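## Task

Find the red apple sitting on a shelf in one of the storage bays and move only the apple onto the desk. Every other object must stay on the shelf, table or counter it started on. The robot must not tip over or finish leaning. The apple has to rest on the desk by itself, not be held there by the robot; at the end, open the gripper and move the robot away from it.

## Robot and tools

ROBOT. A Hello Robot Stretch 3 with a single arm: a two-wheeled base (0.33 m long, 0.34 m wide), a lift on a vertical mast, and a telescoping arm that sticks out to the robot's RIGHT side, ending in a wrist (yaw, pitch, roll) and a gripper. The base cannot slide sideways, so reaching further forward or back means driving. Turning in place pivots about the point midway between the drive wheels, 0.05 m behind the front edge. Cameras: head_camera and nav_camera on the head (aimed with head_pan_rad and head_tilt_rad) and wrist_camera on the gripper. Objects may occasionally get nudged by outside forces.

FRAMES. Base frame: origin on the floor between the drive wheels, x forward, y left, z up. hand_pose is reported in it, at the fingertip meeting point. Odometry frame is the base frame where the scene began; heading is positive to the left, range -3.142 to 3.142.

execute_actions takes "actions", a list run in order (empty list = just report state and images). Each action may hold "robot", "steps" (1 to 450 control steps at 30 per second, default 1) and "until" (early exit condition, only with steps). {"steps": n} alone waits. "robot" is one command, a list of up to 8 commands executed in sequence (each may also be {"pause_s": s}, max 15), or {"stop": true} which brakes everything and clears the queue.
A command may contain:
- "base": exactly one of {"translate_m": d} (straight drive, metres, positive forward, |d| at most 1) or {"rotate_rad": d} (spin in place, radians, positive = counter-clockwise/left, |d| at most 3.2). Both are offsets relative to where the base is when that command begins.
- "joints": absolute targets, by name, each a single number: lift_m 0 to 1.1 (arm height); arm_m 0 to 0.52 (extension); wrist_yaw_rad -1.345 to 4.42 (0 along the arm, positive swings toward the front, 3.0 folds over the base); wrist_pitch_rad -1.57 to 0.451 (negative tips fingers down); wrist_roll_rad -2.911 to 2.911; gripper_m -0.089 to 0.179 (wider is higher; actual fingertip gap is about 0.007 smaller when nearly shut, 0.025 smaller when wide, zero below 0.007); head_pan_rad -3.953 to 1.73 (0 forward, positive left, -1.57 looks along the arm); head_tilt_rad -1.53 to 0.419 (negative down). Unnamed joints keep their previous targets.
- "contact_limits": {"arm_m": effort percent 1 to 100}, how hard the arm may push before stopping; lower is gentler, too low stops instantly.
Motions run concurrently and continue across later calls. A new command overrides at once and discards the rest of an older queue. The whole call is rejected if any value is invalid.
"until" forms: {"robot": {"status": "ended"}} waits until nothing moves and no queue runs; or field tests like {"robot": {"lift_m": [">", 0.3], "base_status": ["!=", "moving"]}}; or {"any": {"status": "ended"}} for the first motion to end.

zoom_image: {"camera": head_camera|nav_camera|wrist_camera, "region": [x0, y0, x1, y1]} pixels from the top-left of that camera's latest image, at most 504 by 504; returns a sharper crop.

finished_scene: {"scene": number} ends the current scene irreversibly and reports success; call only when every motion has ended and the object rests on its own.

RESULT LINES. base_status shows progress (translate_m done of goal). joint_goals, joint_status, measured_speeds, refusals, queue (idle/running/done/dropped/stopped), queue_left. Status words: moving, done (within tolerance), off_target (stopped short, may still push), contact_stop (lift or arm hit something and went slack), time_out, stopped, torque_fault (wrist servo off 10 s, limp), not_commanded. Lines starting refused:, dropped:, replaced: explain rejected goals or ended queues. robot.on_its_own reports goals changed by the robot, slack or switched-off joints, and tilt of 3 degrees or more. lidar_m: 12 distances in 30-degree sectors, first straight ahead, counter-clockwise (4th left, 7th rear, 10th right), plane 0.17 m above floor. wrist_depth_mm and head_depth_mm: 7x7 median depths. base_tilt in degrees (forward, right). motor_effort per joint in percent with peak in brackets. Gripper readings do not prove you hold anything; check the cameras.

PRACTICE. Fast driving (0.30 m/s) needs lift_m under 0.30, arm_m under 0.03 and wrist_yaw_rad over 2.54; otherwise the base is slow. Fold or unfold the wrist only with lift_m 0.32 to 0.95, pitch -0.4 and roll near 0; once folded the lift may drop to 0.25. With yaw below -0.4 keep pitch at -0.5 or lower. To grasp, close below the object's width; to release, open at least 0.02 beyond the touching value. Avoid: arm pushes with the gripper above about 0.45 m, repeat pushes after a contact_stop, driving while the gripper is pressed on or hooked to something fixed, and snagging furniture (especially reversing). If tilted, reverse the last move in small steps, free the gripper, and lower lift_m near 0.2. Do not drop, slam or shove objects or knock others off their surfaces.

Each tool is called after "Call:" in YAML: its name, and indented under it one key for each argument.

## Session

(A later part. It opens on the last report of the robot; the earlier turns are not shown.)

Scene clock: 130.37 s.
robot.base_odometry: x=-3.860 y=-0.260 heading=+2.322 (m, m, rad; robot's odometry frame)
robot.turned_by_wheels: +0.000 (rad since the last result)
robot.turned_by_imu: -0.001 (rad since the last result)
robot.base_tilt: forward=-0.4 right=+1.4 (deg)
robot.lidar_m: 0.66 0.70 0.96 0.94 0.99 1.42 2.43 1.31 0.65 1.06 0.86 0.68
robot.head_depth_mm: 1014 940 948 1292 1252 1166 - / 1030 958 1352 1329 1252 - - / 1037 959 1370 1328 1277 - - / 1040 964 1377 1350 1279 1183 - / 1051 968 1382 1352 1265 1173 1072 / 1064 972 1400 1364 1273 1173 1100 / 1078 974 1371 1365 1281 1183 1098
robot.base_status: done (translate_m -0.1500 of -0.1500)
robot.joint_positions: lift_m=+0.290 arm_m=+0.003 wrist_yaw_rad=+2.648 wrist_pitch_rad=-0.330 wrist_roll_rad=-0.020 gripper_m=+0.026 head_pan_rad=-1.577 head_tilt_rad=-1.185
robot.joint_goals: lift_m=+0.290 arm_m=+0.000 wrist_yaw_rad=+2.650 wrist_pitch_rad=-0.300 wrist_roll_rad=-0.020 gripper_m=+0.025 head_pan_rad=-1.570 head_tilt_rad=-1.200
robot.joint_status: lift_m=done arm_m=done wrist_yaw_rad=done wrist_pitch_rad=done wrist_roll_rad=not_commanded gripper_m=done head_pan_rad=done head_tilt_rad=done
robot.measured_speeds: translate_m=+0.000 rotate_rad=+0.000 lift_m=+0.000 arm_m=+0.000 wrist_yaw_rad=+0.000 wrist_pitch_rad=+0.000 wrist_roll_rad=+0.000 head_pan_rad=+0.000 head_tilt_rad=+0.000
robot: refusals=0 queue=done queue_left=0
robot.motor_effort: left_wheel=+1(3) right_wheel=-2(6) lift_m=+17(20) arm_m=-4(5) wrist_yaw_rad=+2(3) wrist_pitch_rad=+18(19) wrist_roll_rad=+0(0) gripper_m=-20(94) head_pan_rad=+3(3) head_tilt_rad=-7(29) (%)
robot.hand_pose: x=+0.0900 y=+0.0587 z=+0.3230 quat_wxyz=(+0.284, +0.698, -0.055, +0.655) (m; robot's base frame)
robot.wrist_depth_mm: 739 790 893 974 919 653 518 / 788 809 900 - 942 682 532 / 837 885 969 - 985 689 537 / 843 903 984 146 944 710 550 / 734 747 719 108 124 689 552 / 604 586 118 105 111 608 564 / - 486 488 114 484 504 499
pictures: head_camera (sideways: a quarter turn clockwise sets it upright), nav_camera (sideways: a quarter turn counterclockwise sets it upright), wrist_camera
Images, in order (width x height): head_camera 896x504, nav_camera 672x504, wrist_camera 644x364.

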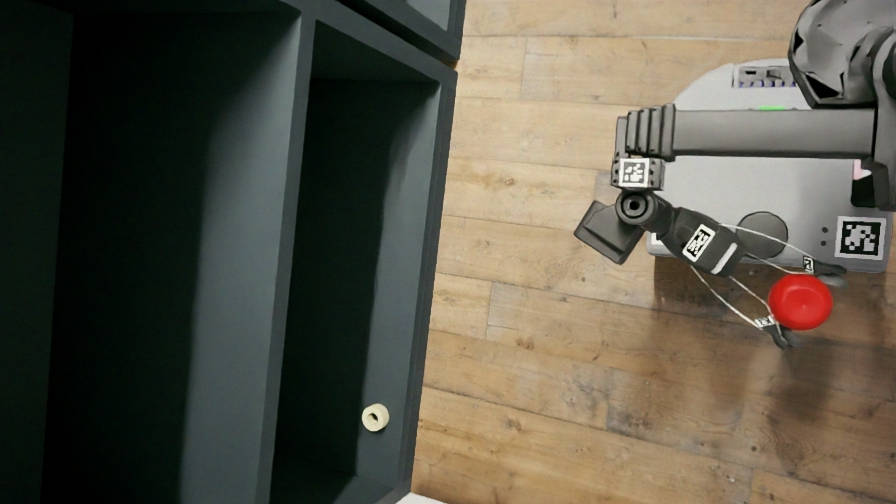

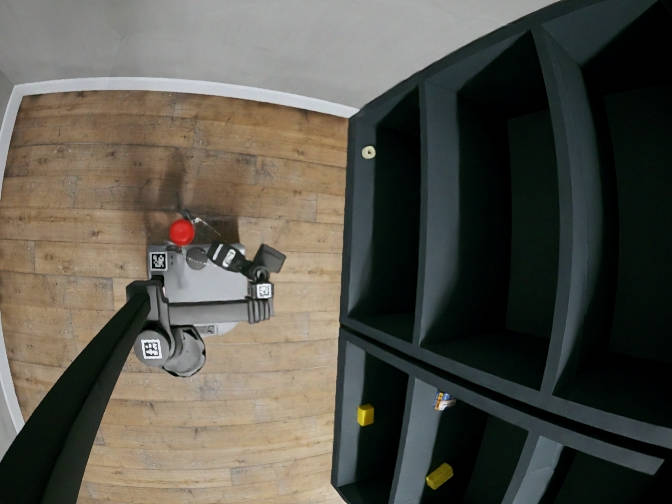

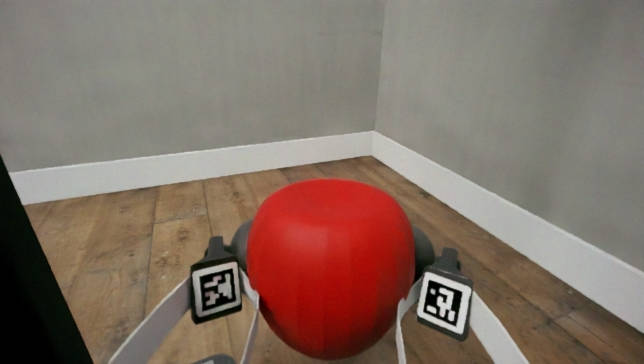

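Call:
execute_actions:
  actions:
    - {"robot":[{"base":{"translate_m":-1}},{"base":{"translate_m":-0.82}},{"base":{"rotate_rad":-1.571},"joints":{"head_tilt_rad":-0.7}},{"joints":{"lift_m":0.6}},{"joints":{"wrist_yaw_rad":1.4,"lift_m":1.05}}],"steps":450,"until":{"robot":{"status":"ended"}}}
    - {"steps":300,"until":{"robot":{"status":"ended"}}}

Scene clock: 156.40 s.
robot.base_odometry: x=-2.617 y=-1.590 heading=+0.752 (m, m, rad; robot's odometry frame)
robot.turned_by_wheels: -1.571 (rad since the last result)
robot.turned_by_imu: -1.575 (rad since the last result)
robot.base_tilt: forward=-0.4 right=+1.4 (deg)
robot.lidar_m: 1.97 0.80 0.78 2.46 1.39 0.58 0.55 1.11 0.98 0.62 0.75 1.98
robot.head_depth_mm: 1049 1125 - - - 1304 1177 / 1063 1145 - - - 1319 1182 / 1076 1134 715 604 - 1306 1182 / 1087 1055 715 605 - - 1180 / 1111 1058 712 1045 - - 1183 / 1130 1050 712 - - - 1177 / 1144 1046 785 - - 1287 1178
robot.base_status: done (rotate_rad -1.5709 of -1.5710)
robot.joint_positions: lift_m=+1.050 arm_m=+0.003 wrist_yaw_rad=+1.403 wrist_pitch_rad=-0.330 wrist_roll_rad=-0.020 gripper_m=+0.026 head_pan_rad=-1.576 head_tilt_rad=-0.705
robot.joint_goals: lift_m=+1.050 arm_m=+0.000 wrist_yaw_rad=+1.400 wrist_pitch_rad=-0.300 wrist_roll_rad=-0.020 gripper_m=+0.025 head_pan_rad=-1.570 head_tilt_rad=-0.700
robot.joint_status: lift_m=done arm_m=done wrist_yaw_rad=done wrist_pitch_rad=done wrist_roll_rad=not_commanded gripper_m=done head_pan_rad=done head_tilt_rad=done
robot.measured_speeds: translate_m=+0.000 rotate_rad=+0.000 lift_m=+0.000 arm_m=+0.000 wrist_yaw_rad=+0.000 wrist_pitch_rad=+0.000 wrist_roll_rad=+0.000 head_pan_rad=+0.000 head_tilt_rad=+0.000
robot: refusals=0 queue=done queue_left=0
robot.motor_effort: left_wheel=+1(10) right_wheel=-3(8) lift_m=+21(21) arm_m=-4(4) wrist_yaw_rad=-1(2) wrist_pitch_rad=+18(18) wrist_roll_rad=+0(0) gripper_m=-20(20) head_pan_rad=+4(3) head_tilt_rad=+2(30) (%)
robot.hand_pose: x=+0.2099 y=-0.1873 z=+1.0827 quat_wxyz=(+0.613, +0.535, -0.452, +0.366) (m; robot's base frame)
robot.wrist_depth_mm: - - - - - - - / - - - - - - - / - - - - - - - / - - - 147 - 614 575 / 968 - - 108 125 - 429 / 932 - 117 105 111 - 383 / 946 - - 114 - - -
pictures: head_camera (sideways: a quarter turn clockwise sets it upright), nav_camera (sideways: a quarter turn counterclockwise sets it upright), wrist_camera
Images, in order (width x height): head_camera 896x504, nav_camera 672x504, wrist_camera 644x364.

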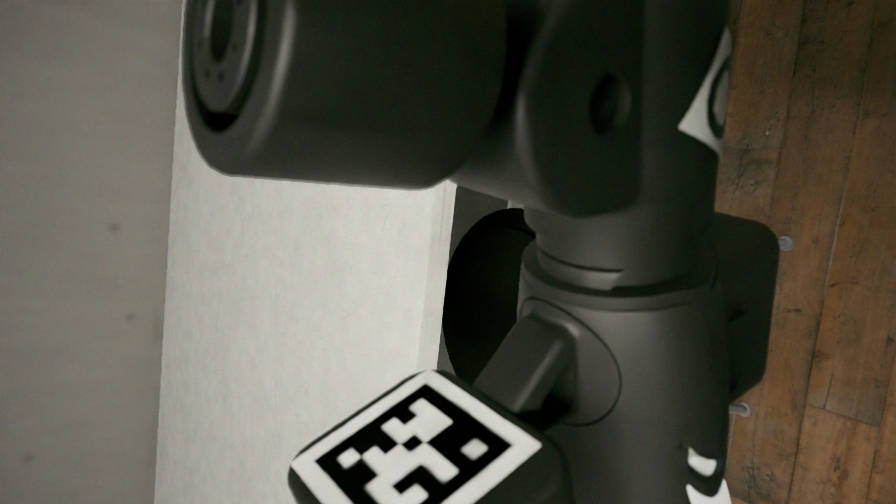

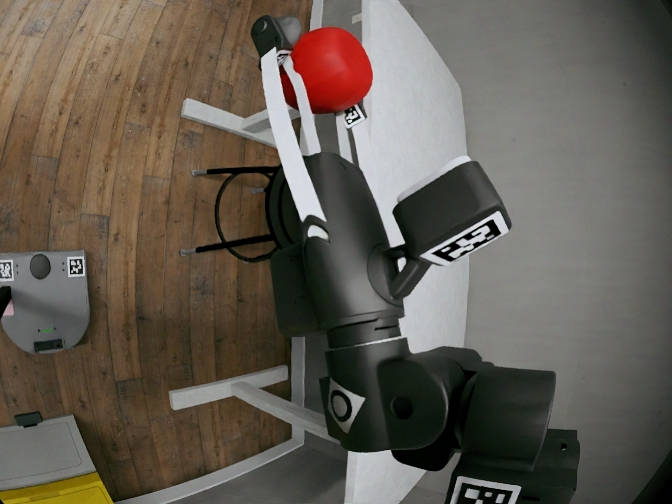

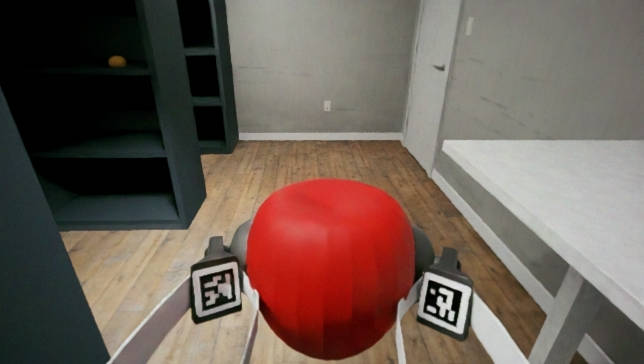

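Desk depth is the same as before, so the height is about the same.

Call:
execute_actions:
  actions:
    - {"robot":[{"joints":{"wrist_yaw_rad":0,"wrist_pitch_rad":-0.19,"lift_m":0.98,"arm_m":0.1}},{"joints":{"lift_m":0.94,"arm_m":0.4}}],"steps":450,"until":{"robot":{"status":"ended"}}}

Scene clock: 175.37 s.
robot.base_odometry: x=-2.617 y=-1.590 heading=+0.752 (m, m, rad; robot's odometry frame)
robot.turned_by_wheels: +0.000 (rad since the last result)
robot.turned_by_imu: -0.001 (rad since the last result)
robot.base_tilt: forward=-0.5 right=+1.5 (deg)
robot.lidar_m: 1.96 0.80 0.78 2.46 1.38 0.58 0.55 1.11 0.99 0.62 0.75 1.98
robot.head_depth_mm: 1044 1114 686 584 1631 1371 1185 / 1064 - 656 604 1638 1366 1181 / 1075 1146 654 604 1638 1377 1181 / 1097 1047 714 604 1015 1336 1180 / 1111 1050 714 1044 987 1346 1175 / 1129 1047 712 1049 1038 1302 1182 / 1146 1042 708 1704 1579 1370 1173
robot.base_status: done (rotate_rad -1.5709 of -1.5710)
robot.joint_positions: lift_m=+0.940 arm_m=+0.400 wrist_yaw_rad=+0.001 wrist_pitch_rad=-0.226 wrist_roll_rad=-0.020 gripper_m=+0.026 head_pan_rad=-1.576 head_tilt_rad=-0.705
robot.joint_goals: lift_m=+0.940 arm_m=+0.400 wrist_yaw_rad=+0.000 wrist_pitch_rad=-0.190 wrist_roll_rad=-0.020 gripper_m=+0.025 head_pan_rad=-1.570 head_tilt_rad=-0.700
robot.joint_status: lift_m=done arm_m=done wrist_yaw_rad=done wrist_pitch_rad=done wrist_roll_rad=not_commanded gripper_m=done head_pan_rad=done head_tilt_rad=done
robot.measured_speeds: translate_m=+0.000 rotate_rad=+0.000 lift_m=+0.000 arm_m=+0.000 wrist_yaw_rad=+0.000 wrist_pitch_rad=+0.000 wrist_roll_rad=+0.000 head_pan_rad=+0.000 head_tilt_rad=+0.000
robot: refusals=0 queue=done queue_left=0
robot.motor_effort: left_wheel=+1(1) right_wheel=-3(3) lift_m=+18(20) arm_m=+3(3) wrist_yaw_rad=-1(2) wrist_pitch_rad=+21(23) wrist_roll_rad=+0(0) gripper_m=-20(20) head_pan_rad=+4(4) head_tilt_rad=+1(3) (%)
robot.hand_pose: x=-0.0212 y=-0.7890 z=+0.9979 quat_wxyz=(+0.710, +0.081, -0.695, -0.079) (m; robot's base frame)
robot.wrist_depth_mm: 666 638 614 599 581 555 547 / 674 666 626 636 620 588 578 / 728 683 670 647 632 632 595 / 403 405 412 147 426 444 445 / 280 284 276 108 123 294 304 / 213 216 117 105 111 224 227 / 174 175 175 115 172 181 183
pictures: head_camera (sideways: a quarter turn clockwise sets it upright), nav_camera (sideways: a quarter turn counterclockwise sets it upright), wrist_camera
Images, in order (width x height): head_camera 896x504, nav_camera 672x504, wrist_camera 644x364.

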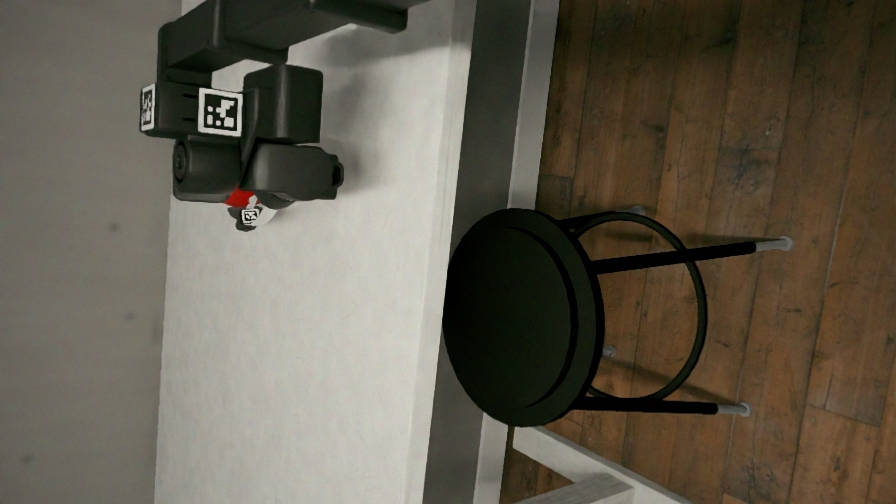

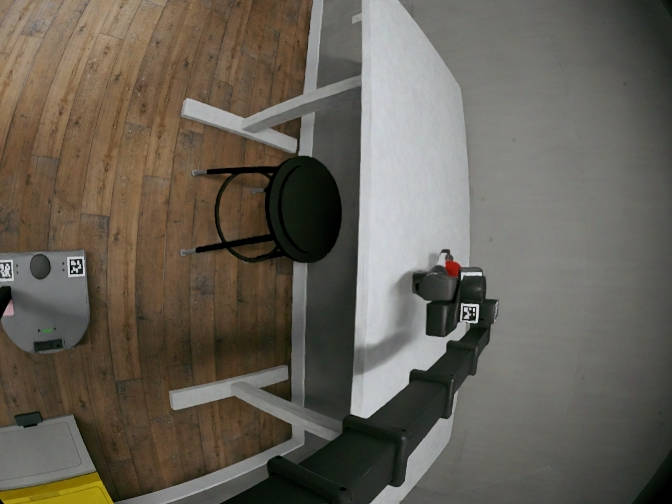

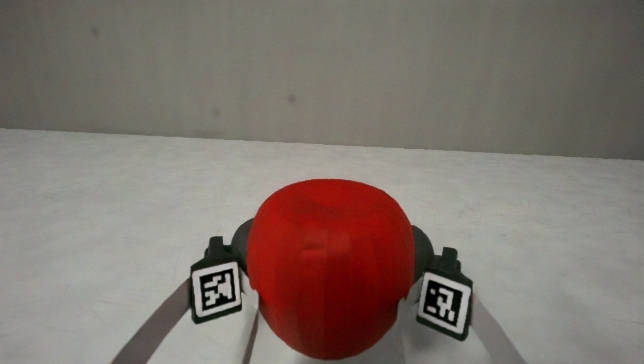

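Call:
execute_actions:
  actions:
    - {"robot":[{"joints":{"lift_m":0.914}},{"joints":{"gripper_m":0.16}},{"joints":{"lift_m":0.93,"arm_m":0.0}}],"steps":450,"until":{"robot":{"status":"ended"}}}

Scene clock: 194.50 s.
robot.base_odometry: x=-2.617 y=-1.590 heading=+0.752 (m, m, rad; robot's odometry frame)
robot.turned_by_wheels: +0.000 (rad since the last result)
robot.turned_by_imu: -0.001 (rad since the last result)
robot.base_tilt: forward=-0.4 right=+1.5 (deg)
robot.lidar_m: 1.96 0.80 0.78 2.46 1.39 0.57 0.55 1.11 0.99 0.62 0.75 1.98
robot.head_depth_mm: 1047 1067 719 574 1663 - - / 1061 1058 717 585 - - - / 1079 1057 715 583 - - - / 1097 1055 714 602 998 1308 1176 / 1110 1051 713 602 989 1331 1183 / 1131 1050 712 1046 1041 1308 1178 / 1147 1045 710 1712 1586 1360 1174
robot.base_status: done (rotate_rad -1.5709 of -1.5710)
robot.joint_positions: lift_m=+0.930 arm_m=+0.003 wrist_yaw_rad=+0.001 wrist_pitch_rad=-0.211 wrist_roll_rad=-0.020 gripper_m=+0.160 head_pan_rad=-1.576 head_tilt_rad=-0.705
robot.joint_goals: lift_m=+0.930 arm_m=+0.000 wrist_yaw_rad=+0.000 wrist_pitch_rad=-0.190 wrist_roll_rad=-0.020 gripper_m=+0.160 head_pan_rad=-1.570 head_tilt_rad=-0.700
robot.joint_status: lift_m=done arm_m=done wrist_yaw_rad=done wrist_pitch_rad=done wrist_roll_rad=not_commanded gripper_m=done head_pan_rad=done head_tilt_rad=done
robot.measured_speeds: translate_m=+0.000 rotate_rad=+0.000 lift_m=+0.000 arm_m=+0.000 wrist_yaw_rad=+0.000 wrist_pitch_rad=+0.000 wrist_roll_rad=+0.000 head_pan_rad=+0.000 head_tilt_rad=+0.000
robot: refusals=0 queue=done queue_left=0
robot.motor_effort: left_wheel=+1(1) right_wheel=-3(3) lift_m=+20(20) arm_m=-4(6) wrist_yaw_rad=+0(1) wrist_pitch_rad=+13(22) wrist_roll_rad=+0(0) gripper_m=+0(80) head_pan_rad=+3(3) head_tilt_rad=+3(2) (%)
robot.hand_pose: x=-0.0212 y=-0.3934 z=+0.9913 quat_wxyz=(+0.710, +0.076, -0.696, -0.074) (m; robot's base frame)
robot.wrist_depth_mm: - - 985 960 981 931 873 / - - - - 970 959 913 / 736 737 760 657 832 883 911 / 397 400 412 415 426 438 450 / 310 301 292 287 288 296 295 / - - - - - - 260 / - - 661 - - - 649
pictures: head_camera (sideways: a quarter turn clockwise sets it upright), nav_camera (sideways: a quarter turn counterclockwise sets it upright), wrist_camera
Images, in order (width x height): head_camera 896x504, nav_camera 672x504, wrist_camera 644x364.

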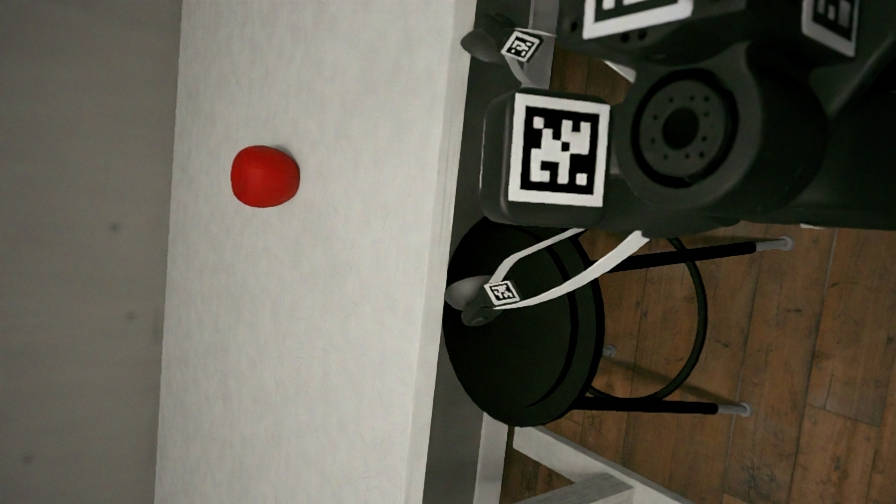

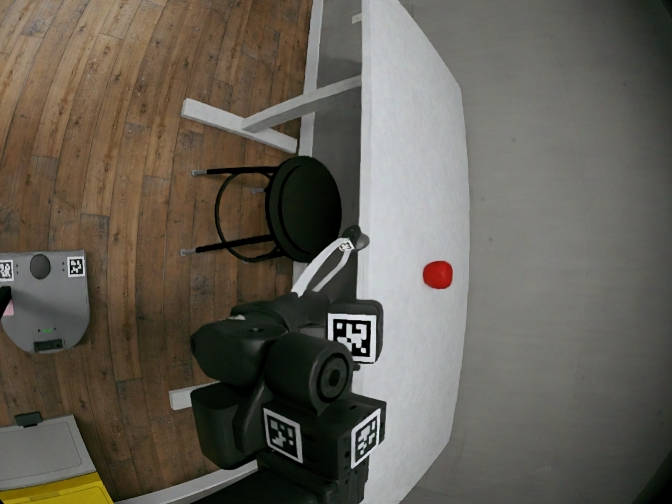

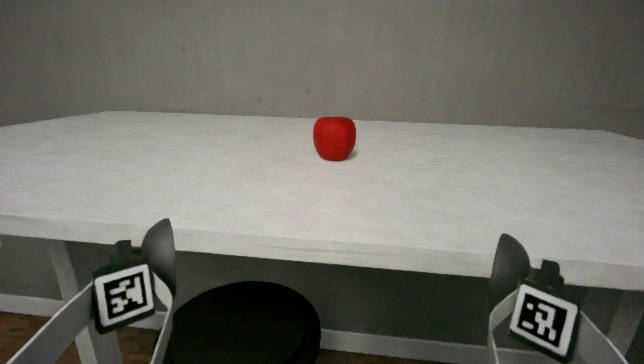

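Call:
finished_scene:
  scene: 2

The scene is finished: the task was done.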